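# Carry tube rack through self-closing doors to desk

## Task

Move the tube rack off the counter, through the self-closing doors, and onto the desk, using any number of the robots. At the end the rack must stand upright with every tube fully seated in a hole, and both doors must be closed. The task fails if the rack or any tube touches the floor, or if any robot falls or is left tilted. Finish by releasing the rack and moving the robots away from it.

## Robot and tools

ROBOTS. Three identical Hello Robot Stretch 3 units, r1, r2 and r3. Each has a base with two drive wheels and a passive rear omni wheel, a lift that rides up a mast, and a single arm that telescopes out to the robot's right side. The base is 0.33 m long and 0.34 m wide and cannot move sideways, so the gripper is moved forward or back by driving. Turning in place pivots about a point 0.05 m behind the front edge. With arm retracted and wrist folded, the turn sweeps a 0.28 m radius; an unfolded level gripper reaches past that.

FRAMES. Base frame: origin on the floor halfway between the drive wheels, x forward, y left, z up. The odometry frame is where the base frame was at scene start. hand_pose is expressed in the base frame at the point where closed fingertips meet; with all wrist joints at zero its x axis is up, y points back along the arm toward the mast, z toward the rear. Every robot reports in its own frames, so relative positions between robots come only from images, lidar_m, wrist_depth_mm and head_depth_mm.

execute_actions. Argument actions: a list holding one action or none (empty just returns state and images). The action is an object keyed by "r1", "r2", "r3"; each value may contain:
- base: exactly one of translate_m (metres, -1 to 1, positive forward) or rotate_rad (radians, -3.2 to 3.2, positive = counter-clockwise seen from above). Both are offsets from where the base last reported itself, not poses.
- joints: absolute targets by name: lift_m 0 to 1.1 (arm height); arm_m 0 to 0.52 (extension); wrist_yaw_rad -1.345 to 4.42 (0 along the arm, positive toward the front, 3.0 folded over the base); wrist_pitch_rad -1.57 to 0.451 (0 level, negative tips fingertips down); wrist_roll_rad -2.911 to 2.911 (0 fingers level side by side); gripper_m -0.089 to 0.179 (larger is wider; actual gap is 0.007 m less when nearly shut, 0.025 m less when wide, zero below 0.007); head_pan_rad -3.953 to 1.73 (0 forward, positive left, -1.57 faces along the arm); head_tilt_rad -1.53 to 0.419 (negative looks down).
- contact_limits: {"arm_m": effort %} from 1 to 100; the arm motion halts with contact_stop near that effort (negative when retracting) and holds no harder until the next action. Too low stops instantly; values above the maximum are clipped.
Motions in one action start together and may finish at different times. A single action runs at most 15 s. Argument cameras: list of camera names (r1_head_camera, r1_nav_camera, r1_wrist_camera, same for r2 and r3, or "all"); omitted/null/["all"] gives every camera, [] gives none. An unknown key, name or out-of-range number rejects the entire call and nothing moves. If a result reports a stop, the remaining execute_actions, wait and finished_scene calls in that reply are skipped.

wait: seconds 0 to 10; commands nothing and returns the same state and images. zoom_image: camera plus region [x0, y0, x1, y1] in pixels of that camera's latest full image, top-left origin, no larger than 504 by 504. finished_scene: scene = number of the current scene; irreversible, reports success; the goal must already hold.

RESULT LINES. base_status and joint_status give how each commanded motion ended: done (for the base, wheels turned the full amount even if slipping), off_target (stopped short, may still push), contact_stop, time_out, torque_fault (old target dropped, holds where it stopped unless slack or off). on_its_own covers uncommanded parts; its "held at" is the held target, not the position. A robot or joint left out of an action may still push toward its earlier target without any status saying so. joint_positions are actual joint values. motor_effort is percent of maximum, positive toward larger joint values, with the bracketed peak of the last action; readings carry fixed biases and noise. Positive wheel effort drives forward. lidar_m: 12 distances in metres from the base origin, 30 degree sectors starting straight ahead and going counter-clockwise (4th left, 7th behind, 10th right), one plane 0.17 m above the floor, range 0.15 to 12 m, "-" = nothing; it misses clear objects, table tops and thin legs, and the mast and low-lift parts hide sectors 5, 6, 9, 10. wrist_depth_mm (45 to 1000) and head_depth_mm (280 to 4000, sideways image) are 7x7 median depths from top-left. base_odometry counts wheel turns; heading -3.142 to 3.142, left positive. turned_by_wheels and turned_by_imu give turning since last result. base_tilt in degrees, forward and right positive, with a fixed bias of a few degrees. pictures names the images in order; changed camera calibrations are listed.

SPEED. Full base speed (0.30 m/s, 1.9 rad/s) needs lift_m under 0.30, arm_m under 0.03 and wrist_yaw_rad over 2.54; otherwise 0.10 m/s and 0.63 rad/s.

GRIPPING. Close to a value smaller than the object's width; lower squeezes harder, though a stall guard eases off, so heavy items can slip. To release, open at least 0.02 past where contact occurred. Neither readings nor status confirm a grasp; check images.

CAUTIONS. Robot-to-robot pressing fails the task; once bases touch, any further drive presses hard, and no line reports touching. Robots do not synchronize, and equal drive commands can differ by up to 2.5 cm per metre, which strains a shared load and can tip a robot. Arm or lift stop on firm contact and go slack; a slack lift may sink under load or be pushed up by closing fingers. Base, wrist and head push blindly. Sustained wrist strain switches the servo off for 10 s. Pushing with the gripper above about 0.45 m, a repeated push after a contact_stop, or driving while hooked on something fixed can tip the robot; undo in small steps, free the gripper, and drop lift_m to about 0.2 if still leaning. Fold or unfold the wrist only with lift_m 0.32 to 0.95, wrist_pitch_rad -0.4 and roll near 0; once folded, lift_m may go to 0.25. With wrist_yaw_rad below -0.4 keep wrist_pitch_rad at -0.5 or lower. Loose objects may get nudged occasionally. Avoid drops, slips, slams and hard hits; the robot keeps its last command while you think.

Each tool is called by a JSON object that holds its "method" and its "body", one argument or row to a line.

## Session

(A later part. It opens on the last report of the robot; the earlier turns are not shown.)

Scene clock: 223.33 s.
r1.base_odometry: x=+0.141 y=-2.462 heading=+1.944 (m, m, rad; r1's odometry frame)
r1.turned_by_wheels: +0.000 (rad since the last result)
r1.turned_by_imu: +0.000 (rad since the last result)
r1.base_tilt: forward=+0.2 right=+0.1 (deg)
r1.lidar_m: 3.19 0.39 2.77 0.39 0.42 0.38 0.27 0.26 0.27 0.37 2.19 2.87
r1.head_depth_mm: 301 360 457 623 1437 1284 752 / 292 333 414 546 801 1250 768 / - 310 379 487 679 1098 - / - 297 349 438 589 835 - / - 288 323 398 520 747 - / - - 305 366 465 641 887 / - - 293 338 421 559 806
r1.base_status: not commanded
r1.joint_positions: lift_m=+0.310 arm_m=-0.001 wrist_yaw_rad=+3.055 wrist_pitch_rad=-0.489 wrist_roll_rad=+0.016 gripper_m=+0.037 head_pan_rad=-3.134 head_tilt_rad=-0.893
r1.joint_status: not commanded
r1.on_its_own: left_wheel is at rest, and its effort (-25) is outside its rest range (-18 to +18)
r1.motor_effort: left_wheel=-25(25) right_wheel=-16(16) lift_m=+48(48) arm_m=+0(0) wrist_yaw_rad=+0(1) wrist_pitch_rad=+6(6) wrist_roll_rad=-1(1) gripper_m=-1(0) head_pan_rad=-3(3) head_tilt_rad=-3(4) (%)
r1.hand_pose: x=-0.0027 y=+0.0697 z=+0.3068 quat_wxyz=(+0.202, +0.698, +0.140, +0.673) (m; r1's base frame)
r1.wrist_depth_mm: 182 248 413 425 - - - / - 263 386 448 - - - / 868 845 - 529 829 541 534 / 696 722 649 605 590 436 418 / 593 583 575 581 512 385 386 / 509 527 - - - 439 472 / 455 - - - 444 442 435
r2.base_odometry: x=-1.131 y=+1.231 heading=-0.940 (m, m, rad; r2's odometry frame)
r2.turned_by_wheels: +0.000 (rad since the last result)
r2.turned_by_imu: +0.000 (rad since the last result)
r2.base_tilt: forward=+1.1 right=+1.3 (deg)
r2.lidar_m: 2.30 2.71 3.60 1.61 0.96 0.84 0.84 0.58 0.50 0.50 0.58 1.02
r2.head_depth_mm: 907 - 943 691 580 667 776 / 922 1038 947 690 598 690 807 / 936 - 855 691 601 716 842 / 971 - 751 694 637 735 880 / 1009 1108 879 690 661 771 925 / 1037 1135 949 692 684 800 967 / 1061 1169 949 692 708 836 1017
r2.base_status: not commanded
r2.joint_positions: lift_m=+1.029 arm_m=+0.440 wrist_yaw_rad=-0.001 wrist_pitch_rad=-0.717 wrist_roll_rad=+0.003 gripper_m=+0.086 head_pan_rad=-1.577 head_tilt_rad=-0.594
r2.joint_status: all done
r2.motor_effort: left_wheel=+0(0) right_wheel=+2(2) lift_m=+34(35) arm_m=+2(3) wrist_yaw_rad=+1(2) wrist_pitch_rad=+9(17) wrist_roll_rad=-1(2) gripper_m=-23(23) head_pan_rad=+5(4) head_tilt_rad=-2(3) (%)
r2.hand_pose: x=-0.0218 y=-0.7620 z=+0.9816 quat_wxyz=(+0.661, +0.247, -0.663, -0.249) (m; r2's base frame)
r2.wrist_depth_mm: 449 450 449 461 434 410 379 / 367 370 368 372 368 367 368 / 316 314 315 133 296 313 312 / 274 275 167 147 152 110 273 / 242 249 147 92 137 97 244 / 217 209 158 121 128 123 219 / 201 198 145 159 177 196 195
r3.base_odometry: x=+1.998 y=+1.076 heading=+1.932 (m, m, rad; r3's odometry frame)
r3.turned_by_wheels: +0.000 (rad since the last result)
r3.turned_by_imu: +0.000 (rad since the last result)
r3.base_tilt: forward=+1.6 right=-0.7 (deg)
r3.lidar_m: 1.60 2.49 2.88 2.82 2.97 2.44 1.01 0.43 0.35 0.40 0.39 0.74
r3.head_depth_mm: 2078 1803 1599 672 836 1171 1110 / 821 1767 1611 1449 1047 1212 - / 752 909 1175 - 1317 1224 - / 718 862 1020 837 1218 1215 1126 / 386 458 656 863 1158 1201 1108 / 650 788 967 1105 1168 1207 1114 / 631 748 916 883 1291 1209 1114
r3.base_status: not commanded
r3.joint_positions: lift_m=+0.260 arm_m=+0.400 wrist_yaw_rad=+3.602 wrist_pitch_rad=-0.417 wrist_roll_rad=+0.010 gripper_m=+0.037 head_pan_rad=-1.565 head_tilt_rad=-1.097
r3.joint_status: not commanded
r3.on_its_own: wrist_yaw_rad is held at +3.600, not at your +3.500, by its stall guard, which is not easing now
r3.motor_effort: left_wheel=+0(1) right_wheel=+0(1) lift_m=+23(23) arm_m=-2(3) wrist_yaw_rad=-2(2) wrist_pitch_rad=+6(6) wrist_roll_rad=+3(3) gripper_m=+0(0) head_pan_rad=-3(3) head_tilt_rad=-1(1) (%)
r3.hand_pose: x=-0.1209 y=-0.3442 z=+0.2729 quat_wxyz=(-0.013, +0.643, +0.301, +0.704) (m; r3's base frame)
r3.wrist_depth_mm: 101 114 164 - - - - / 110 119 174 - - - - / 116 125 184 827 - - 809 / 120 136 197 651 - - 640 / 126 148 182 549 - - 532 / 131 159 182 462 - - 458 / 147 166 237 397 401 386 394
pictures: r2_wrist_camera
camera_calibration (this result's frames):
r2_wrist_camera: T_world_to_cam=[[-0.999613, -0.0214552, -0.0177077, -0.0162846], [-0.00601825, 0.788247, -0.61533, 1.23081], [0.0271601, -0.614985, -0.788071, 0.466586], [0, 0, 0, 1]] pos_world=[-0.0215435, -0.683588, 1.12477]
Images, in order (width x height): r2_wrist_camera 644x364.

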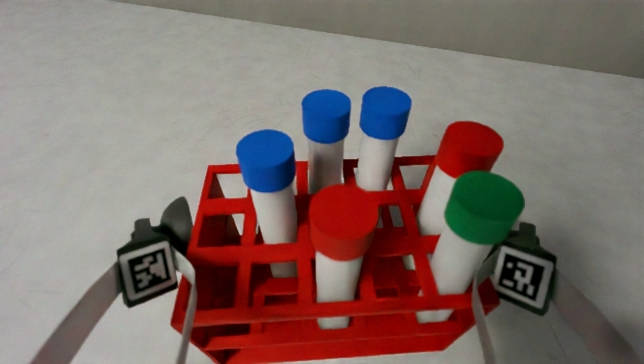

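{"method": "execute_actions", "body": {
  "actions": [
    {"r2":{"joints":{"lift_m":1.05}},"r3":{"base":{"rotate_rad":-0.05},"joints":{"wrist_yaw_rad":3.35}}}
  ],
  "cameras": ["r3_nav_camera"]
}}

{"method": "execute_actions", "body": {
  "actions": [
    {"r2":{"joints":{"arm_m":0.0}},"r3":{"joints":{"arm_m":0.0},"contact_limits":{"arm_m":10}}}
  ],
  "cameras": ["r2_wrist_camera","r3_nav_camera"]
}}

{"method": "execute_actions", "body": {
  "actions": [
    {"r2":{"joints":{"wrist_yaw_rad":1.57}},"r1":{"base":{"rotate_rad":-0.35}},"r3":{"base":{"translate_m":-0.4},"joints":{"wrist_yaw_rad":3.05}}}
  ],
  "cameras": []
}}

{"method": "execute_actions", "body": {
  "actions": [
    {"r2":{"base":{"rotate_rad":0.35},"joints":{"lift_m":0.9}},"r1":{"base":{"translate_m":-0.2},"joints":{"head_tilt_rad":-1.2}}}
  ],
  "cameras": ["r2_wrist_camera","r1_nav_camera"]
}}

Scene clock: 232.70 s.
r1.base_odometry: x=+0.141 y=-2.462 heading=+1.944 (m, m, rad; r1's odometry frame)
r1.turned_by_wheels: +0.000 (rad since the last result)
r1.turned_by_imu: +0.001 (rad since the last result)
r1.base_tilt: forward=+0.2 right=+0.1 (deg)
r1.lidar_m: 3.19 0.39 2.78 0.39 0.42 0.38 0.28 0.26 0.27 0.37 2.19 2.86
r1.head_depth_mm: 301 360 457 623 1445 1287 740 / 292 334 415 547 806 1250 783 / - 310 379 487 680 1105 - / - 297 349 438 590 842 - / - 288 323 398 522 748 - / - - 305 366 466 638 882 / - - 292 337 420 559 803
r1.base_status: not commanded
r1.joint_positions: lift_m=+0.310 arm_m=-0.001 wrist_yaw_rad=+3.055 wrist_pitch_rad=-0.489 wrist_roll_rad=+0.016 gripper_m=+0.037 head_pan_rad=-3.134 head_tilt_rad=-0.893
r1.joint_status: not commanded
r1.on_its_own: left_wheel is at rest, and its effort (-25) is outside its rest range (-18 to +18)
r1.motor_effort: left_wheel=-25(25) right_wheel=-15(16) lift_m=+48(48) arm_m=+0(0) wrist_yaw_rad=+0(1) wrist_pitch_rad=+6(6) wrist_roll_rad=+0(1) gripper_m=+0(0) head_pan_rad=-3(3) head_tilt_rad=-3(4) (%)
r1.hand_pose: x=-0.0027 y=+0.0697 z=+0.3068 quat_wxyz=(+0.202, +0.698, +0.140, +0.673) (m; r1's base frame)
r1.wrist_depth_mm: 220 255 417 425 - - - / - 281 342 443 - - - / 878 872 - 514 818 540 533 / 693 695 656 611 649 441 420 / 591 588 586 588 509 392 392 / 507 526 - - - 445 467 / 458 - - - 443 440 444
r2.base_odometry: x=-1.131 y=+1.231 heading=-0.940 (m, m, rad; r2's odometry frame)
r2.turned_by_wheels: +0.000 (rad since the last result)
r2.turned_by_imu: +0.000 (rad since the last result)
r2.base_tilt: forward=+1.0 right=+1.3 (deg)
r2.lidar_m: 2.30 2.71 3.61 1.62 0.96 0.84 0.84 0.58 0.50 0.50 0.58 1.02
r2.head_depth_mm: 897 1035 946 692 579 667 776 / 914 1031 947 690 599 691 807 / - 1077 815 693 599 715 843 / 966 - 743 692 635 735 881 / 1007 1105 859 690 662 770 922 / 1033 1135 949 692 686 803 967 / 1058 1169 949 694 709 832 1015
r2.base_status: not commanded
r2.joint_positions: lift_m=+1.049 arm_m=+0.440 wrist_yaw_rad=-0.001 wrist_pitch_rad=-0.718 wrist_roll_rad=+0.003 gripper_m=+0.086 head_pan_rad=-1.577 head_tilt_rad=-0.594
r2.joint_status: all done
r2.motor_effort: left_wheel=+0(0) right_wheel=+1(2) lift_m=+34(36) arm_m=+2(2) wrist_yaw_rad=+2(1) wrist_pitch_rad=+9(10) wrist_roll_rad=-2(2) gripper_m=-23(22) head_pan_rad=+4(4) head_tilt_rad=-3(2) (%)
r2.hand_pose: x=-0.0218 y=-0.7619 z=+1.0015 quat_wxyz=(+0.661, +0.248, -0.663, -0.249) (m; r2's base frame)
r2.wrist_depth_mm: 493 493 504 492 443 408 378 / 405 405 400 399 401 404 402 / 346 345 344 132 320 341 343 / 302 298 166 141 152 109 299 / 265 273 147 94 137 97 264 / 238 229 158 122 128 123 239 / 220 214 145 159 176 215 214
r3.base_odometry: x=+1.998 y=+1.076 heading=+1.882 (m, m, rad; r3's odometry frame)
r3.turned_by_wheels: -0.050 (rad since the last result)
r3.turned_by_imu: -0.048 (rad since the last result)
r3.base_tilt: forward=+1.8 right=-0.8 (deg)
r3.lidar_m: 1.29 2.46 2.91 2.82 2.93 2.45 1.20 0.45 0.35 0.40 0.39 0.73
r3.head_depth_mm: 2062 1821 1545 625 900 1191 1119 / 2043 1804 1600 1428 966 1213 - / 770 946 1285 1450 1303 1208 - / 729 885 1104 1219 1281 1223 1121 / 666 480 596 834 1148 1197 1116 / 384 772 948 1083 1153 1206 1114 / 638 745 911 924 1269 1209 1118
r3.base_status: done
r3.joint_positions: lift_m=+0.260 arm_m=+0.400 wrist_yaw_rad=+3.352 wrist_pitch_rad=-0.417 wrist_roll_rad=+0.010 gripper_m=+0.037 head_pan_rad=-1.565 head_tilt_rad=-1.097
r3.joint_status: all done
r3.motor_effort: left_wheel=+2(7) right_wheel=-1(8) lift_m=+23(23) arm_m=-3(3) wrist_yaw_rad=-2(3) wrist_pitch_rad=+6(6) wrist_roll_rad=+2(3) gripper_m=+0(0) head_pan_rad=-3(3) head_tilt_rad=+0(1) (%)
r3.hand_pose: x=-0.0682 y=-0.3258 z=+0.2729 quat_wxyz=(+0.074, +0.676, +0.218, +0.700) (m; r3's base frame)
r3.wrist_depth_mm: 135 - - - - - - / 136 - - - - - - / 137 774 856 - - 825 804 / 140 179 664 - - 642 646 / 131 183 550 - - 534 524 / 133 186 469 447 - 458 455 / 136 173 395 400 400 395 397
pictures: r3_nav_camera (sideways: a quarter turn counterclockwise sets it upright)
camera_calibration (this result's frames):
r3_nav_camera: T_world_to_cam=[[-0.0379488, -0.913105, 0.405954, -0.483556], [-0.998563, 0.0192632, -0.050018, 0.12385], [0.0378517, -0.407268, -0.912524, 1.14], [0, 0, 0, 1]] pos_world=[0.0621701, 0.0203642, 1.24278]
Images, in order (width x height): r3_nav_camera 672x504.

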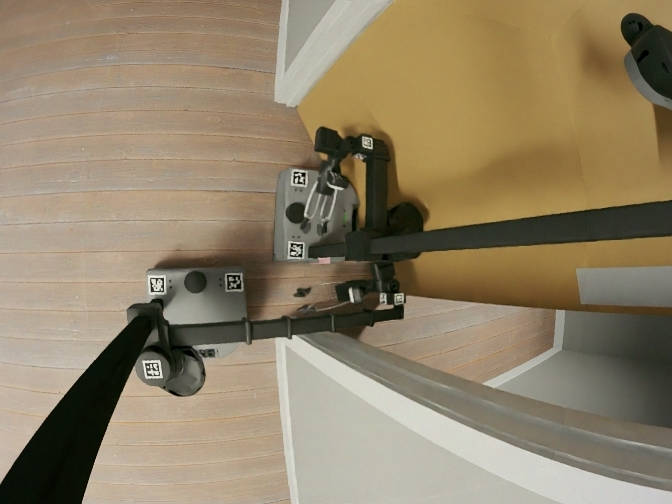

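Scene clock: 237.10 s.
r1.base_odometry: x=+0.141 y=-2.462 heading=+1.944 (m, m, rad; r1's odometry frame)
r1.turned_by_wheels: +0.000 (rad since the last result)
r1.turned_by_imu: +0.001 (rad since the last result)
r1.base_tilt: forward=+0.2 right=+0.2 (deg)
r1.lidar_m: 3.19 0.39 2.78 0.39 0.42 0.38 0.27 0.26 0.27 0.37 2.19 2.88
r1.head_depth_mm: 301 360 457 625 1439 1288 1154 / 292 333 414 547 804 1246 1143 / - 310 379 486 679 1105 - / - 297 349 439 589 837 - / - 287 324 399 519 752 - / - - 305 366 466 640 881 / - - 293 338 421 559 804
r1.base_status: not commanded
r1.joint_positions: lift_m=+0.310 arm_m=-0.001 wrist_yaw_rad=+3.055 wrist_pitch_rad=-0.489 wrist_roll_rad=+0.016 gripper_m=+0.037 head_pan_rad=-3.134 head_tilt_rad=-0.893
r1.joint_status: not commanded
r1.on_its_own: left_wheel is at rest, and its effort (-24) is outside its rest range (-18 to +18)
r1.motor_effort: left_wheel=-24(25) right_wheel=-16(16) lift_m=+48(48) arm_m=+0(1) wrist_yaw_rad=+0(0) wrist_pitch_rad=+7(6) wrist_roll_rad=-1(1) gripper_m=+0(0) head_pan_rad=-3(3) head_tilt_rad=-4(4) (%)
r1.hand_pose: x=-0.0027 y=+0.0697 z=+0.3068 quat_wxyz=(+0.202, +0.698, +0.140, +0.673) (m; r1's base frame)
r1.wrist_depth_mm: 930 943 415 422 - - 284 / - - 453 480 - - 410 / 901 854 - 538 834 540 530 / 690 694 664 618 651 440 423 / 587 593 579 587 510 394 391 / 509 539 - - - 438 477 / 460 - - - 444 437 445
r2.base_odometry: x=-1.131 y=+1.231 heading=-0.940 (m, m, rad; r2's odometry frame)
r2.turned_by_wheels: +0.000 (rad since the last result)
r2.turned_by_imu: +0.000 (rad since the last result)
r2.base_tilt: forward=+1.1 right=+1.4 (deg)
r2.lidar_m: 2.30 2.70 3.62 1.61 0.96 0.84 0.84 0.58 0.50 0.50 0.58 1.02
r2.head_depth_mm: 922 1000 - - - - - / 941 1029 - - - - - / 964 1058 - - - - - / 985 1075 1000 - 364 - 899 / 1007 1103 947 694 600 394 921 / 1034 1132 950 694 676 809 968 / 1061 1174 952 692 710 837 1016
r2.base_status: not commanded
r2.joint_positions: lift_m=+1.049 arm_m=+0.003 wrist_yaw_rad=-0.001 wrist_pitch_rad=-0.718 wrist_roll_rad=+0.003 gripper_m=+0.086 head_pan_rad=-1.577 head_tilt_rad=-0.594
r2.joint_status: all done
joint sent to its limit — the command would take r2.arm_m past its lower limit, so that joint was sent only as far as its limit.
r2.motor_effort: left_wheel=-1(0) right_wheel=+2(2) lift_m=+34(34) arm_m=-4(5) wrist_yaw_rad=+0(1) wrist_pitch_rad=+10(10) wrist_roll_rad=-2(2) gripper_m=-22(23) head_pan_rad=+4(4) head_tilt_rad=-2(3) (%)
r2.hand_pose: x=-0.0217 y=-0.3249 z=+1.0014 quat_wxyz=(+0.661, +0.248, -0.663, -0.249) (m; r2's base frame)
r2.wrist_depth_mm: 495 490 494 499 493 491 490 / 428 408 405 405 406 408 405 / 560 492 369 133 326 341 343 / 804 628 156 148 152 109 307 / - 931 146 93 137 97 367 / - - 158 122 128 122 431 / - - 145 159 176 669 570
r3.base_odometry: x=+1.998 y=+1.076 heading=+1.882 (m, m, rad; r3's odometry frame)
r3.turned_by_wheels: +0.000 (rad since the last result)
r3.turned_by_imu: +0.001 (rad since the last result)
r3.base_tilt: forward=+1.7 right=-0.8 (deg)
r3.lidar_m: 1.29 2.45 2.91 2.81 2.93 2.45 1.20 0.45 0.35 0.40 0.39 0.73
r3.head_depth_mm: 2054 1811 1545 624 899 1189 1114 / 2029 1786 1608 1432 1033 1226 - / 772 947 1295 1440 1310 1229 - / 733 888 1100 1385 1292 1225 1120 / 667 483 599 832 1151 1207 1108 / 384 771 951 1078 1153 1211 1109 / 639 751 915 905 1278 1207 1119
r3.base_status: not commanded
r3.joint_positions: lift_m=+0.260 arm_m=+0.001 wrist_yaw_rad=+3.352 wrist_pitch_rad=-0.417 wrist_roll_rad=+0.010 gripper_m=+0.037 head_pan_rad=-1.565 head_tilt_rad=-1.097
r3.joint_status: all done
r3.motor_effort: left_wheel=+2(1) right_wheel=-1(1) lift_m=+23(23) arm_m=-3(2) wrist_yaw_rad=-1(2) wrist_pitch_rad=+5(6) wrist_roll_rad=+2(3) gripper_m=+0(1) head_pan_rad=-3(2) head_tilt_rad=-1(1) (%)
r3.contact_limits: arm_m 10 (drawing in: default 15, maximum 25; extending or still: default 22, maximum 35)
r3.hand_pose: x=-0.0681 y=+0.0739 z=+0.2729 quat_wxyz=(+0.074, +0.676, +0.218, +0.700) (m; r3's base frame)
r3.wrist_depth_mm: - - - - - - - / - - - - - - - / 865 862 869 841 819 813 795 / 683 676 669 667 658 645 635 / 558 550 573 - 556 528 533 / 478 482 - - - 455 456 / 414 - - - - 408 396
pictures: r2_wrist_camera, r3_nav_camera (sideways: a quarter turn counterclockwise sets it upright)
camera_calibration (this result's frames):
r2_wrist_camera: T_world_to_cam=[[-0.999596, -0.0221967, -0.0177362, -0.00663215], [-0.00662009, 0.789014, -0.614339, 0.897669], [0.0276304, -0.613974, -0.788843, 0.752108], [0, 0, 0, 1]] pos_world=[-0.0214679, -0.246646, 1.14465]
r3_nav_camera: T_world_to_cam=[[-0.037949, -0.913105, 0.405954, -0.483556], [-0.998563, 0.0192633, -0.050018, 0.12385], [0.0378517, -0.407269, -0.912524, 1.14], [0, 0, 0, 1]] pos_world=[0.0621701, 0.0203642, 1.24278]
Images, in order (width x height): r2_wrist_camera 644x364, r3_nav_camera 672x504.

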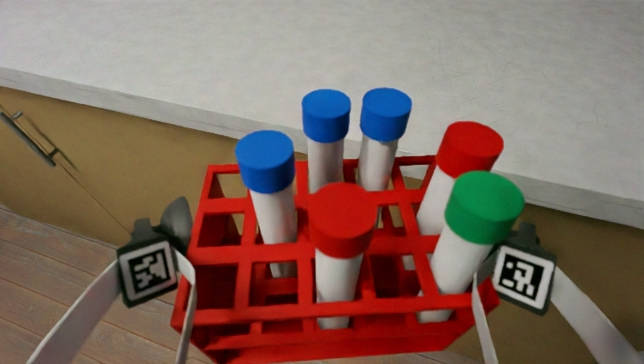

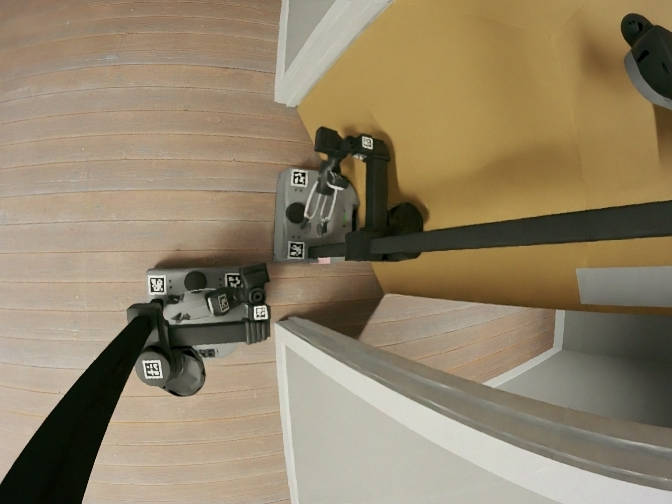

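Scene clock: 240.10 s.
r1.base_odometry: x=+0.141 y=-2.462 heading=+1.594 (m, m, rad; r1's odometry frame)
r1.turned_by_wheels: -0.350 (rad since the last result)
r1.turned_by_imu: -0.341 (rad since the last result)
r1.base_tilt: forward=+0.2 right=+0.1 (deg)
r1.lidar_m: 3.22 3.20 2.87 0.69 0.41 0.53 0.29 0.25 0.25 0.28 0.47 2.31
r1.head_depth_mm: 1234 1428 1533 1629 1465 1285 883 / 380 470 1688 1705 1453 1276 1152 / 336 405 505 678 1359 1266 - / 301 355 431 548 753 1115 - / 288 314 373 460 595 851 - / - 292 330 395 493 652 854 / - - 302 347 419 530 685
r1.base_status: done
r1.joint_positions: lift_m=+0.310 arm_m=-0.001 wrist_yaw_rad=+3.055 wrist_pitch_rad=-0.489 wrist_roll_rad=+0.016 gripper_m=+0.037 head_pan_rad=-3.134 head_tilt_rad=-0.893
r1.joint_status: not commanded
r1.on_its_own: left_wheel is at rest, and its effort (-21) is outside its rest range (-18 to +18)
r1.motor_effort: left_wheel=-21(21) right_wheel=-13(18) lift_m=+48(48) arm_m=+0(0) wrist_yaw_rad=+0(1) wrist_pitch_rad=+7(6) wrist_roll_rad=-1(0) gripper_m=+0(0) head_pan_rad=-3(4) head_tilt_rad=-4(4) (%)
r1.hand_pose: x=-0.0027 y=+0.0697 z=+0.3068 quat_wxyz=(+0.202, +0.698, +0.140, +0.673) (m; r1's base frame)
r1.wrist_depth_mm: 792 364 - - - - - / 855 407 881 752 859 - - / 871 617 - 814 854 851 854 / 718 680 534 691 694 701 690 / 591 599 563 589 603 580 581 / 506 526 - - - 500 504 / 459 - - - 442 442 439
r2.base_odometry: x=-1.131 y=+1.231 heading=-0.940 (m, m, rad; r2's odometry frame)
r2.turned_by_wheels: +0.000 (rad since the last result)
r2.turned_by_imu: +0.000 (rad since the last result)
r2.base_tilt: forward=+1.1 right=+1.3 (deg)
r2.lidar_m: 2.30 2.71 3.61 1.61 0.96 0.84 0.84 0.58 0.50 0.50 0.58 1.02
r2.head_depth_mm: 922 1000 - - - - 802 / 942 1025 - - - - 845 / 962 1053 - - - - - / 985 1080 1000 693 646 - - / 1006 1110 948 692 664 741 - / 1033 1137 948 694 685 775 - / 1059 1169 952 693 706 - -
r2.base_status: not commanded
r2.joint_positions: lift_m=+1.049 arm_m=+0.003 wrist_yaw_rad=+1.568 wrist_pitch_rad=-0.718 wrist_roll_rad=+0.003 gripper_m=+0.086 head_pan_rad=-1.577 head_tilt_rad=-0.594
r2.joint_status: all done
r2.motor_effort: left_wheel=-1(1) right_wheel=+2(2) lift_m=+34(33) arm_m=-3(4) wrist_yaw_rad=+1(3) wrist_pitch_rad=+10(10) wrist_roll_rad=-2(1) gripper_m=-23(22) head_pan_rad=+4(4) head_tilt_rad=-3(2) (%)
r2.hand_pose: x=+0.1557 y=-0.1485 z=+1.0014 quat_wxyz=(+0.644, +0.644, -0.294, +0.290) (m; r2's base frame)
r2.wrist_depth_mm: - - - - - - 687 / - - - - - - 654 / - - - 136 140 916 600 / - - 166 144 152 111 570 / - - 147 95 137 97 551 / - - 158 123 128 122 492 / - - 146 159 176 720 526
r3.base_odometry: x=+2.121 y=+0.695 heading=+1.882 (m, m, rad; r3's odometry frame)
r3.turned_by_wheels: +0.000 (rad since the last result)
r3.turned_by_imu: -0.002 (rad since the last result)
r3.base_tilt: forward=+1.8 right=-0.8 (deg)
r3.lidar_m: 1.21 2.87 2.92 2.81 2.15 2.06 1.19 0.44 0.32 0.31 0.33 0.58
r3.head_depth_mm: 292 340 429 579 888 1182 1117 / 294 342 432 583 908 1225 - / 295 344 435 592 919 1231 - / 297 346 438 594 937 1216 1117 / 298 348 441 604 945 1206 1109 / 295 349 445 606 1261 1200 1111 / 296 351 444 613 1225 1204 1112
r3.base_status: done
r3.joint_positions: lift_m=+0.260 arm_m=+0.001 wrist_yaw_rad=+3.052 wrist_pitch_rad=-0.417 wrist_roll_rad=+0.010 gripper_m=+0.037 head_pan_rad=-1.565 head_tilt_rad=-1.097
r3.joint_status: all done
r3.motor_effort: left_wheel=+2(7) right_wheel=-2(9) lift_m=+23(23) arm_m=-3(3) wrist_yaw_rad=-2(3) wrist_pitch_rad=+6(6) wrist_roll_rad=+2(2) gripper_m=+0(0) head_pan_rad=-2(3) head_tilt_rad=-1(2) (%)
r3.hand_pose: x=-0.0011 y=+0.0779 z=+0.2729 quat_wxyz=(+0.178, +0.701, +0.115, +0.681) (m; r3's base frame)
r3.wrist_depth_mm: - - - - - - - / - - - - - - - / 878 866 840 824 841 809 811 / 688 677 662 663 658 647 636 / 554 553 - 543 558 537 531 / 469 497 - - - 459 454 / - - - - 398 396 395
pictures: none
No camera images: the call's "cameras" was empty. Leave "cameras" out to get every camera's image.

Scene clock: 243.10 s.
r1.base_odometry: x=+0.145 y=-2.662 heading=+1.594 (m, m, rad; r1's odometry frame)
r1.turned_by_wheels: +0.000 (rad since the last result)
r1.turned_by_imu: +0.000 (rad since the last result)
r1.base_tilt: forward=+0.2 right=+0.1 (deg)
r1.lidar_m: 3.43 3.37 0.74 0.34 0.77 0.99 0.32 0.24 0.23 0.24 0.33 2.39
r1.head_depth_mm: 1328 1448 1506 1413 1317 879 1092 / 1565 1637 1536 1402 1302 1167 1110 / 1801 1668 1519 1391 1322 - 1116 / 1784 1641 1488 1369 - - 1105 / 382 470 603 848 1183 - 1098 / 329 393 481 623 848 - 1097 / 295 336 400 493 639 841 1078
r1.base_status: done
r1.joint_positions: lift_m=+0.310 arm_m=-0.001 wrist_yaw_rad=+3.055 wrist_pitch_rad=-0.489 wrist_roll_rad=+0.016 gripper_m=+0.037 head_pan_rad=-3.134 head_tilt_rad=-1.185
r1.joint_status: all done
r1.motor_effort: left_wheel=-17(31) right_wheel=-5(18) lift_m=+48(48) arm_m=+0(0) wrist_yaw_rad=-1(0) wrist_pitch_rad=+7(6) wrist_roll_rad=+0(1) gripper_m=+0(1) head_pan_rad=-3(3) head_tilt_rad=-7(32) (%)
r1.hand_pose: x=-0.0027 y=+0.0697 z=+0.3068 quat_wxyz=(+0.202, +0.698, +0.140, +0.673) (m; r1's base frame)
r1.wrist_depth_mm: 732 813 467 369 950 - - / 775 881 551 413 739 995 - / 814 868 - 462 798 867 847 / 716 704 663 531 701 686 698 / 594 589 578 575 608 585 580 / 512 535 - - - 500 500 / 455 - - - 445 445 441
r2.base_odometry: x=-1.131 y=+1.231 heading=-0.590 (m, m, rad; r2's odometry frame)
r2.turned_by_wheels: +0.350 (rad since the last result)
r2.turned_by_imu: +0.353 (rad since the last result)
r2.base_tilt: forward=+1.0 right=+1.3 (deg)
r2.lidar_m: 2.49 3.67 2.28 1.07 0.85 0.84 0.65 0.51 0.50 0.54 0.79 2.30
r2.head_depth_mm: 987 1064 947 690 587 648 - / 1040 1126 947 694 644 708 - / 1101 1197 947 692 698 778 - / 1168 1266 945 692 760 880 1063 / 1249 1344 946 743 838 984 1232 / 1335 1409 950 782 928 1112 1287 / 1436 1505 949 882 1046 1284 1289
r2.base_status: done
r2.joint_positions: lift_m=+0.900 arm_m=+0.003 wrist_yaw_rad=+1.568 wrist_pitch_rad=-0.718 wrist_roll_rad=+0.003 gripper_m=+0.086 head_pan_rad=-1.577 head_tilt_rad=-0.594
r2.joint_status: all done
r2.motor_effort: left_wheel=-1(4) right_wheel=+3(6) lift_m=+16(30) arm_m=-3(4) wrist_yaw_rad=+1(2) wrist_pitch_rad=+10(10) wrist_roll_rad=-1(1) gripper_m=-22(23) head_pan_rad=+4(4) head_tilt_rad=-3(2) (%)
r2.hand_pose: x=+0.1557 y=-0.1485 z=+0.8524 quat_wxyz=(+0.644, +0.644, -0.294, +0.290) (m; r2's base frame)
r2.wrist_depth_mm: - - - - - - - / - - - - - - - / - - - 134 - - - / - - 167 142 152 109 - / - - 147 95 137 97 - / - 944 159 122 128 122 824 / 889 905 146 159 176 899 869
r3.base_odometry: x=+2.121 y=+0.695 heading=+1.882 (m, m, rad; r3's odometry frame)
r3.turned_by_wheels: +0.000 (rad since the last result)
r3.turned_by_imu: +0.000 (rad since the last result)
r3.base_tilt: forward=+1.7 right=-0.8 (deg)
r3.lidar_m: 1.21 2.87 2.92 2.81 2.15 2.05 1.19 0.44 0.32 0.31 0.33 0.73
r3.head_depth_mm: 292 340 429 579 893 1193 1116 / 293 341 431 584 906 1220 - / 295 344 434 591 924 1235 - / 297 346 439 594 935 1219 1116 / 298 347 441 605 947 1205 1107 / 296 349 445 606 1267 1201 1113 / 296 352 444 616 1281 1209 1112
r3.base_status: not commanded
r3.joint_positions: lift_m=+0.260 arm_m=+0.001 wrist_yaw_rad=+3.052 wrist_pitch_rad=-0.417 wrist_roll_rad=+0.010 gripper_m=+0.037 head_pan_rad=-1.565 head_tilt_rad=-1.097
r3.joint_status: not commanded
r3.motor_effort: left_wheel=+2(2) right_wheel=-1(2) lift_m=+23(23) arm_m=-3(3) wrist_yaw_rad=-1(1) wrist_pitch_rad=+6(6) wrist_roll_rad=+2(2) gripper_m=+0(0) head_pan_rad=-2(2) head_tilt_rad=-1(1) (%)
r3.hand_pose: x=-0.0011 y=+0.0779 z=+0.2729 quat_wxyz=(+0.178, +0.701, +0.115, +0.681) (m; r3's base frame)
r3.wrist_depth_mm: - - - - - - - / - - - - - - - / 872 847 849 834 830 817 807 / 685 674 662 655 661 643 640 / 560 552 - 549 552 530 527 / 478 501 - - - 454 452 / - - - - 405 397 397
pictures: r1_nav_camera (sideways: a quarter turn counterclockwise sets it upright), r2_wrist_camera
camera_calibration (this result's frames):
r1_nav_camera: T_world_to_cam=[[-0.938594, -0.0458643, 0.341962, -0.398547], [-0.0573971, 0.998071, -0.0236771, 0.0860482], [-0.340217, -0.0418508, -0.939415, 1.18242], [0, 0, 0, 1]] pos_world=[0.0331428, -0.0546762, 1.24911]
r2_wrist_camera: T_world_to_cam=[[0.020123, -0.99964, -0.0177303, -0.131934], [-0.789096, -0.00498992, -0.614249, 0.671925], [0.61394, 0.0263515, -0.788913, 0.741815], [0, 0, 0, 1]] pos_world=[0.0774388, -0.148082, 0.995618]
Images, in order (width x height): r1_nav_camera 672x504, r2_wrist_camera 644x364.

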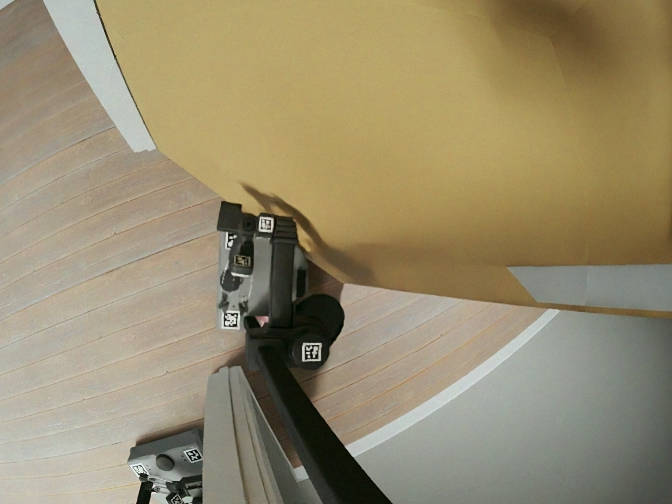

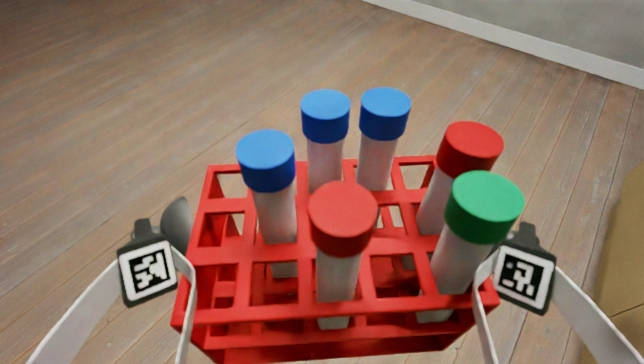

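{"method": "execute_actions", "body": {
  "actions": [
    {"r1":{"base":{"translate_m":-0.3}},"r2":{"base":{"translate_m":0.3},"joints":{"lift_m":0.7}},"r3":{"base":{"translate_m":0.3}}}
  ],
  "cameras": []
}}

{"method": "execute_actions", "body": {
  "actions": [
    {"r1":{"base":{"rotate_rad":0.7}},"r2":{"base":{"rotate_rad":0.5}}}
  ],
  "cameras": []
}}

{"method": "execute_actions", "body": {
  "actions": [
    {"r1":{"base":{"translate_m":-0.3}},"r2":{"base":{"translate_m":0.4},"joints":{"head_pan_rad":1.3,"head_tilt_rad":-0.7}},"r3":{"base":{"translate_m":0.35}}}
  ],
  "cameras": ["r2_nav_camera","r1_nav_camera","r3_nav_camera"]
}}

Scene clock: 265.77 s.
r1.base_odometry: x=+0.152 y=-2.962 heading=+1.593 (m, m, rad; r1's odometry frame)
r1.turned_by_wheels: +0.000 (rad since the last result)
r1.turned_by_imu: +0.001 (rad since the last result)
r1.base_tilt: forward=+0.2 right=+0.1 (deg)
r1.lidar_m: 3.71 0.79 0.42 0.62 0.80 0.86 1.30 0.24 0.21 0.22 0.26 0.52
r1.head_depth_mm: 1153 1270 1385 1400 1316 1178 1123 / 1363 1513 1519 1401 1302 1173 1111 / 1652 1660 1531 1397 1321 - 1108 / 1835 1647 1505 1385 - - 1104 / 1830 1635 1491 1372 1292 - 1101 / 1786 1630 1483 1362 1051 - 1086 / 1786 1602 1467 621 624 748 1063
r1.base_status: done
r1.joint_positions: lift_m=+0.310 arm_m=-0.001 wrist_yaw_rad=+3.055 wrist_pitch_rad=-0.489 wrist_roll_rad=+0.016 gripper_m=+0.037 head_pan_rad=-3.134 head_tilt_rad=-1.185
r1.joint_status: not commanded
r1.motor_effort: left_wheel=-11(24) right_wheel=-1(11) lift_m=+48(48) arm_m=+0(0) wrist_yaw_rad=-1(0) wrist_pitch_rad=+6(6) wrist_roll_rad=-1(1) gripper_m=-1(0) head_pan_rad=-3(3) head_tilt_rad=-7(7) (%)
r1.hand_pose: x=-0.0027 y=+0.0697 z=+0.3068 quat_wxyz=(+0.202, +0.698, +0.140, +0.673) (m; r1's base frame)
r1.wrist_depth_mm: 640 696 811 857 596 434 385 / 696 752 882 932 626 438 625 / 741 794 - 848 675 475 596 / 711 696 705 691 683 529 638 / 588 588 574 585 614 581 581 / 509 527 - - - 504 495 / 455 - - - 439 438 439
r2.base_odometry: x=-0.882 y=+1.064 heading=-0.590 (m, m, rad; r2's odometry frame)
r2.turned_by_wheels: +0.000 (rad since the last result)
r2.turned_by_imu: +0.001 (rad since the last result)
r2.base_tilt: forward=+1.1 right=+1.3 (deg)
r2.lidar_m: 2.22 3.35 2.93 1.38 1.09 1.08 0.88 0.69 0.68 0.72 1.07 2.06
r2.head_depth_mm: 1155 1228 946 748 821 923 1048 / 1216 1305 945 787 886 1001 1209 / 1286 1362 947 852 958 1098 1262 / 1358 1412 946 914 1047 1212 1289 / 1454 1502 947 1001 1153 1409 1286 / 1557 1656 1002 1099 1281 1475 1285 / 1678 1813 1067 1216 1440 1504 1290
r2.base_status: done
r2.joint_positions: lift_m=+0.700 arm_m=+0.003 wrist_yaw_rad=+1.568 wrist_pitch_rad=-0.718 wrist_roll_rad=+0.003 gripper_m=+0.086 head_pan_rad=-1.577 head_tilt_rad=-0.594
r2.joint_status: all done
r2.motor_effort: left_wheel=-1(2) right_wheel=+2(5) lift_m=+16(15) arm_m=-3(4) wrist_yaw_rad=+1(1) wrist_pitch_rad=+10(10) wrist_roll_rad=-1(2) gripper_m=-23(23) head_pan_rad=+5(4) head_tilt_rad=-2(2) (%)
r2.hand_pose: x=+0.1557 y=-0.1485 z=+0.6524 quat_wxyz=(+0.644, +0.644, -0.294, +0.290) (m; r2's base frame)
r2.wrist_depth_mm: - - - - - - - / - - - - - - - / - - - 135 - - - / - - 166 144 152 110 - / 866 912 148 94 137 97 884 / 797 752 158 122 128 122 807 / 727 723 146 159 176 717 711
r3.base_odometry: x=+2.029 y=+0.981 heading=+1.882 (m, m, rad; r3's odometry frame)
r3.turned_by_wheels: +0.000 (rad since the last result)
r3.turned_by_imu: +0.003 (rad since the last result)
r3.base_tilt: forward=+1.6 right=-0.8 (deg)
r3.lidar_m: 1.28 2.56 2.91 2.81 2.93 2.36 1.19 0.45 0.31 0.31 0.87 0.87
r3.head_depth_mm: 300 328 412 585 902 1191 1111 / 1974 400 457 566 918 1232 - / 1942 1014 1550 1408 1056 1238 - / 2102 1099 1384 1409 1311 1216 1124 / 2003 1185 1402 1428 1318 1208 1108 / 984 1103 1378 1445 1324 1213 1111 / 904 1043 1223 1420 1325 1209 1115
r3.base_status: done
r3.joint_positions: lift_m=+0.260 arm_m=+0.001 wrist_yaw_rad=+3.051 wrist_pitch_rad=-0.417 wrist_roll_rad=+0.010 gripper_m=+0.037 head_pan_rad=-1.565 head_tilt_rad=-1.097
r3.joint_status: not commanded
r3.motor_effort: left_wheel=+2(12) right_wheel=-1(5) lift_m=+23(23) arm_m=-3(3) wrist_yaw_rad=+0(2) wrist_pitch_rad=+6(6) wrist_roll_rad=+2(2) gripper_m=+0(0) head_pan_rad=-3(3) head_tilt_rad=-1(1) (%)
r3.hand_pose: x=-0.0010 y=+0.0779 z=+0.2729 quat_wxyz=(+0.178, +0.701, +0.114, +0.681) (m; r3's base frame)
r3.wrist_depth_mm: - - - - - - - / - - - - - - - / 871 871 841 853 827 811 794 / 685 670 666 657 652 646 644 / 563 555 - 553 556 533 524 / 472 502 - - - 456 450 / - - - - 397 398 394
pictures: none
No camera images: the call's "cameras" was empty. Leave "cameras" out to get every camera's image.

Scene clock: 267.83 s.
r1.base_odometry: x=+0.152 y=-2.962 heading=+2.293 (m, m, rad; r1's odometry frame)
r1.turned_by_wheels: +0.699 (rad since the last result)
r1.turned_by_imu: +0.679 (rad since the last result)
r1.base_tilt: forward=+0.2 right=+0.1 (deg)
r1.lidar_m: 0.42 0.43 0.79 0.80 0.93 1.65 0.28 0.26 0.27 0.35 0.82 3.64
r1.head_depth_mm: 1835 1702 1544 1409 1312 1186 1118 / 1837 1699 1534 1399 1311 1179 1114 / 1863 1667 1516 1379 1324 - 1111 / 1813 1641 1488 1385 - - 1106 / 296 351 461 665 971 - 1095 / 284 324 416 574 851 - 1088 / - 304 378 504 753 1149 1080
r1.base_status: done
r1.joint_positions: lift_m=+0.310 arm_m=-0.001 wrist_yaw_rad=+3.055 wrist_pitch_rad=-0.489 wrist_roll_rad=+0.016 gripper_m=+0.037 head_pan_rad=-3.134 head_tilt_rad=-1.185
r1.joint_status: not commanded
r1.on_its_own: left_wheel is at rest, and its effort (-21) is outside its rest range (-18 to +18)
r1.motor_effort: left_wheel=-21(24) right_wheel=+1(12) lift_m=+48(48) arm_m=+0(0) wrist_yaw_rad=-1(0) wrist_pitch_rad=+6(6) wrist_roll_rad=-1(1) gripper_m=+0(1) head_pan_rad=-3(3) head_tilt_rad=-8(8) (%)
r1.hand_pose: x=-0.0027 y=+0.0697 z=+0.3068 quat_wxyz=(+0.202, +0.698, +0.140, +0.673) (m; r1's base frame)
r1.wrist_depth_mm: - 997 863 841 764 724 676 / - - 936 908 863 802 690 / 866 859 - 842 853 819 661 / 702 699 702 706 691 699 600 / 588 589 584 584 597 590 556 / 520 536 - - - 506 501 / 461 - - - 439 446 441
r2.base_odometry: x=-0.882 y=+1.064 heading=-0.090 (m, m, rad; r2's odometry frame)
r2.turned_by_wheels: +0.500 (rad since the last result)
r2.turned_by_imu: +0.505 (rad since the last result)
r2.base_tilt: forward=+1.1 right=+1.3 (deg)
r2.lidar_m: 3.25 3.06 1.39 1.09 1.09 0.89 0.69 0.68 0.72 1.05 2.06 2.20
r2.head_depth_mm: 1663 1703 992 1005 1082 1174 1260 / 1868 1957 1079 1161 1274 1440 1290 / 2067 2236 1259 1384 1535 1508 1286 / 1981 2191 2413 2351 1835 1508 1290 / 1905 2091 2270 2330 1830 1515 1285 / 1827 1989 2173 2295 1835 1510 1290 / 1749 1904 2069 2231 1829 1510 1284
r2.base_status: done
r2.joint_positions: lift_m=+0.700 arm_m=+0.003 wrist_yaw_rad=+1.568 wrist_pitch_rad=-0.718 wrist_roll_rad=+0.003 gripper_m=+0.086 head_pan_rad=-1.577 head_tilt_rad=-0.594
r2.joint_status: not commanded
r2.motor_effort: left_wheel=-1(4) right_wheel=+3(5) lift_m=+16(16) arm_m=-4(3) wrist_yaw_rad=+1(2) wrist_pitch_rad=+10(10) wrist_roll_rad=-2(1) gripper_m=-22(23) head_pan_rad=+4(4) head_tilt_rad=-3(2) (%)
r2.hand_pose: x=+0.1557 y=-0.1485 z=+0.6524 quat_wxyz=(+0.644, +0.644, -0.294, +0.290) (m; r2's base frame)
r2.wrist_depth_mm: - - - - - - - / - - - - - - - / - - - 135 140 - - / - - 166 144 152 111 - / 885 907 148 95 138 97 868 / 804 765 158 123 128 122 799 / 724 720 145 159 176 723 715
r3.base_odometry: x=+2.029 y=+0.981 heading=+1.882 (m, m, rad; r3's odometry frame)
r3.turned_by_wheels: +0.000 (rad since the last result)
r3.turned_by_imu: +0.000 (rad since the last result)
r3.base_tilt: forward=+1.7 right=-0.7 (deg)
r3.lidar_m: 1.28 2.57 2.91 2.82 2.93 2.36 1.19 0.44 0.31 0.31 0.89 0.89
r3.head_depth_mm: 300 328 413 586 902 1206 1118 / 1962 401 456 565 917 1229 - / 2073 1771 1610 1397 1051 1238 - / 1066 1079 1361 1425 1320 1214 1119 / 2123 1129 1351 1416 1312 1211 1111 / 1037 1129 1400 1446 1324 1207 1106 / 945 1090 1276 1438 1319 1215 1113
r3.base_status: not commanded
r3.joint_positions: lift_m=+0.260 arm_m=+0.001 wrist_yaw_rad=+3.051 wrist_pitch_rad=-0.417 wrist_roll_rad=+0.010 gripper_m=+0.037 head_pan_rad=-1.565 head_tilt_rad=-1.097
r3.joint_status: not commanded
r3.motor_effort: left_wheel=+2(2) right_wheel=-1(1) lift_m=+23(23) arm_m=-3(3) wrist_yaw_rad=-1(1) wrist_pitch_rad=+6(6) wrist_roll_rad=+2(2) gripper_m=+0(0) head_pan_rad=-4(3) head_tilt_rad=-2(1) (%)
r3.hand_pose: x=-0.0010 y=+0.0779 z=+0.2729 quat_wxyz=(+0.178, +0.701, +0.114, +0.681) (m; r3's base frame)
r3.wrist_depth_mm: - - - - - - - / - - - - - - - / 865 866 836 831 823 805 814 / 675 666 664 666 647 645 637 / 559 557 - 555 556 531 525 / 472 495 - - - 459 451 / - - - - 401 397 394
pictures: none
No camera images: the call's "cameras" was empty. Leave "cameras" out to get every camera's image.

Scene clock: 273.30 s.
r1.base_odometry: x=+0.350 y=-3.187 heading=+2.293 (m, m, rad; r1's odometry frame)
r1.turned_by_wheels: +0.000 (rad since the last result)
r1.turned_by_imu: +0.002 (rad since the last result)
r1.base_tilt: forward=+0.2 right=+0.2 (deg)
r1.lidar_m: 0.72 0.78 0.88 0.88 1.02 1.58 1.65 0.25 0.24 0.27 0.44 1.08
r1.head_depth_mm: 1594 1710 1541 1420 1318 1191 1127 / 1667 1695 1536 1397 1308 1178 1118 / 1718 1665 1518 1389 1330 - 1108 / 1761 1654 1513 1375 - - 1104 / 1746 1646 1501 1369 1294 - 1094 / 1761 1627 1487 1362 1273 - 1087 / 1771 1618 1463 1351 674 1004 1079
r1.base_status: done
r1.joint_positions: lift_m=+0.310 arm_m=-0.001 wrist_yaw_rad=+3.055 wrist_pitch_rad=-0.489 wrist_roll_rad=+0.016 gripper_m=+0.037 head_pan_rad=-3.134 head_tilt_rad=-1.186
r1.joint_status: not commanded
r1.motor_effort: left_wheel=-9(21) right_wheel=-3(12) lift_m=+48(48) arm_m=+0(0) wrist_yaw_rad=+0(1) wrist_pitch_rad=+6(6) wrist_roll_rad=-1(1) gripper_m=+0(1) head_pan_rad=-3(4) head_tilt_rad=-8(8) (%)
r1.hand_pose: x=-0.0027 y=+0.0697 z=+0.3068 quat_wxyz=(+0.202, +0.698, +0.140, +0.673) (m; r1's base frame)
r1.wrist_depth_mm: - - 969 927 858 812 770 / - - - 992 944 882 842 / 880 879 - 872 873 850 852 / 697 708 713 698 692 688 688 / 593 600 579 590 615 572 580 / 508 522 - - - 502 495 / 453 - - - 446 450 439
r2.base_odometry: x=-0.483 y=+1.028 heading=-0.090 (m, m, rad; r2's odometry frame)
r2.turned_by_wheels: +0.000 (rad since the last result)
r2.turned_by_imu: +0.002 (rad since the last result)
r2.base_tilt: forward=+1.1 right=+1.3 (deg)
r2.lidar_m: 3.00 3.07 1.62 1.27 1.25 1.34 1.06 1.04 1.11 1.92 1.89 2.03
r2.head_depth_mm: 1943 2240 2502 2035 1671 1418 1231 / 1738 1991 2319 2038 1670 1412 1226 / 1605 1793 2042 2026 1676 1413 1227 / 1468 1630 1829 1973 1665 1405 1221 / 1357 1502 1678 1854 1657 1408 1228 / 1263 1379 1533 1713 1664 1404 1226 / 1177 1267 1403 1563 1644 1406 1224
r2.base_status: done
r2.joint_positions: lift_m=+0.700 arm_m=+0.003 wrist_yaw_rad=+1.568 wrist_pitch_rad=-0.718 wrist_roll_rad=+0.003 gripper_m=+0.086 head_pan_rad=+1.293 head_tilt_rad=-0.691
r2.joint_status: all done
r2.motor_effort: left_wheel=-1(4) right_wheel=+2(6) lift_m=+16(16) arm_m=-4(4) wrist_yaw_rad=+1(2) wrist_pitch_rad=+10(10) wrist_roll_rad=-2(2) gripper_m=-23(22) head_pan_rad=+4(57) head_tilt_rad=-4(15) (%)
r2.hand_pose: x=+0.1557 y=-0.1485 z=+0.6524 quat_wxyz=(+0.644, +0.644, -0.294, +0.290) (m; r2's base frame)
r2.wrist_depth_mm: - - - - - - - / - - - - - - - / - - - 135 138 - - / - - 167 143 152 111 - / 894 919 148 95 137 97 897 / 794 762 158 123 128 122 805 / 728 727 145 159 175 722 721
r3.base_odometry: x=+1.922 y=+1.314 heading=+1.882 (m, m, rad; r3's odometry frame)
r3.turned_by_wheels: +0.000 (rad since the last result)
r3.turned_by_imu: +0.003 (rad since the last result)
r3.base_tilt: forward=+1.7 right=-0.8 (deg)
r3.lidar_m: 1.30 2.20 2.91 2.81 2.93 2.64 1.20 0.52 0.60 0.91 0.63 0.59
r3.head_depth_mm: 1976 1811 1595 1441 1295 1186 1120 / 1200 1526 1555 1452 1308 1224 - / 1967 1507 1537 1449 1313 1235 - / 1195 1432 1568 1452 1315 1219 1113 / 1024 1196 1416 1451 1305 1209 1111 / 875 1000 1150 1361 1318 1204 1107 / 765 856 967 1120 1287 1211 1109
r3.base_status: done
r3.joint_positions: lift_m=+0.260 arm_m=+0.001 wrist_yaw_rad=+3.051 wrist_pitch_rad=-0.417 wrist_roll_rad=+0.010 gripper_m=+0.037 head_pan_rad=-1.565 head_tilt_rad=-1.097
r3.joint_status: not commanded
r3.motor_effort: left_wheel=+1(11) right_wheel=-1(6) lift_m=+23(23) arm_m=-3(3) wrist_yaw_rad=-1(2) wrist_pitch_rad=+6(5) wrist_roll_rad=+2(2) gripper_m=+0(0) head_pan_rad=-2(3) head_tilt_rad=-1(2) (%)
r3.hand_pose: x=-0.0010 y=+0.0779 z=+0.2729 quat_wxyz=(+0.178, +0.701, +0.114, +0.681) (m; r3's base frame)
r3.wrist_depth_mm: - - - - - - - / - - - - - - - / 876 864 850 843 832 825 796 / 671 677 664 657 654 633 639 / 561 553 - 552 553 531 535 / 471 499 - - - 456 453 / - - - - 399 401 396
pictures: r1_nav_camera (sideways: a quarter turn counterclockwise sets it upright), r2_nav_camera (sideways: a quarter turn counterclockwise sets it upright), r3_nav_camera (sideways: a quarter turn counterclockwise sets it upright)
camera_calibration (this result's frames):
r1_nav_camera: T_world_to_cam=[[-0.938703, -0.0458651, 0.341663, -0.398156], [-0.0573895, 0.998071, -0.0236932, 0.086069], [-0.339917, -0.0418487, -0.939524, 1.18256], [0, 0, 0, 1]] pos_world=[0.0331597, -0.054676, 1.24911]
r2_nav_camera: T_world_to_cam=[[0.168622, 0.61296, 0.771911, -0.961527], [0.956009, -0.292405, 0.0233555, 0.0130187], [0.240027, 0.734016, -0.635301, 0.786544], [0, 0, 0, 1]] pos_world=[-0.0391029, 0.0158488, 1.2416]
r3_nav_camera: T_world_to_cam=[[-0.037949, -0.913105, 0.405954, -0.483556], [-0.998563, 0.0192633, -0.050018, 0.12385], [0.0378517, -0.407269, -0.912524, 1.14], [0, 0, 0, 1]] pos_world=[0.0621701, 0.0203642, 1.24278]
Images, in order (width x height): r1_nav_camera 672x504, r2_nav_camera 672x504, r3_nav_camera 672x504.

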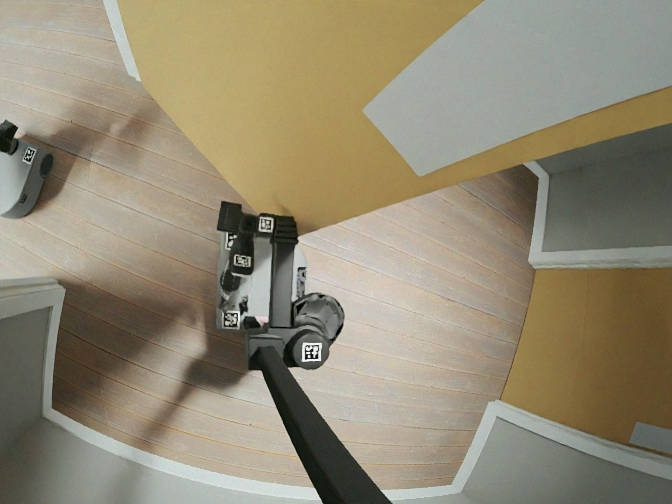

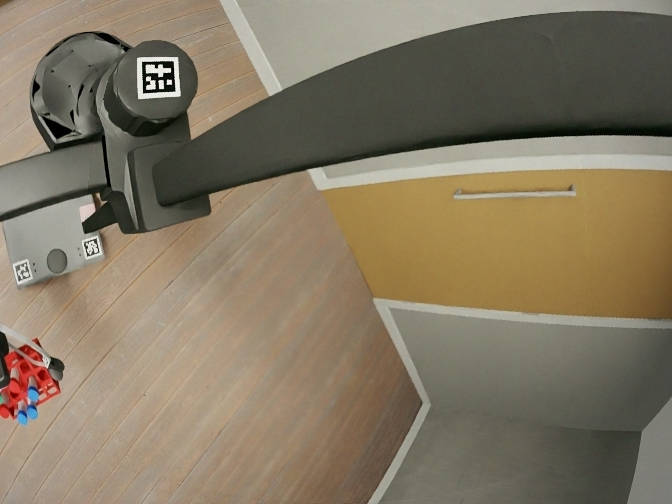

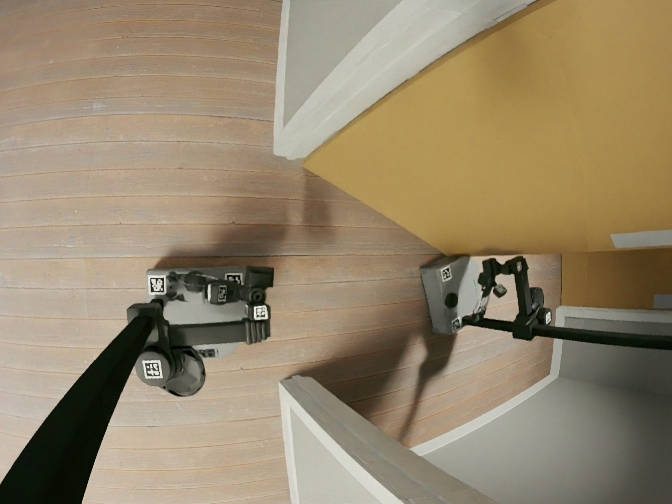

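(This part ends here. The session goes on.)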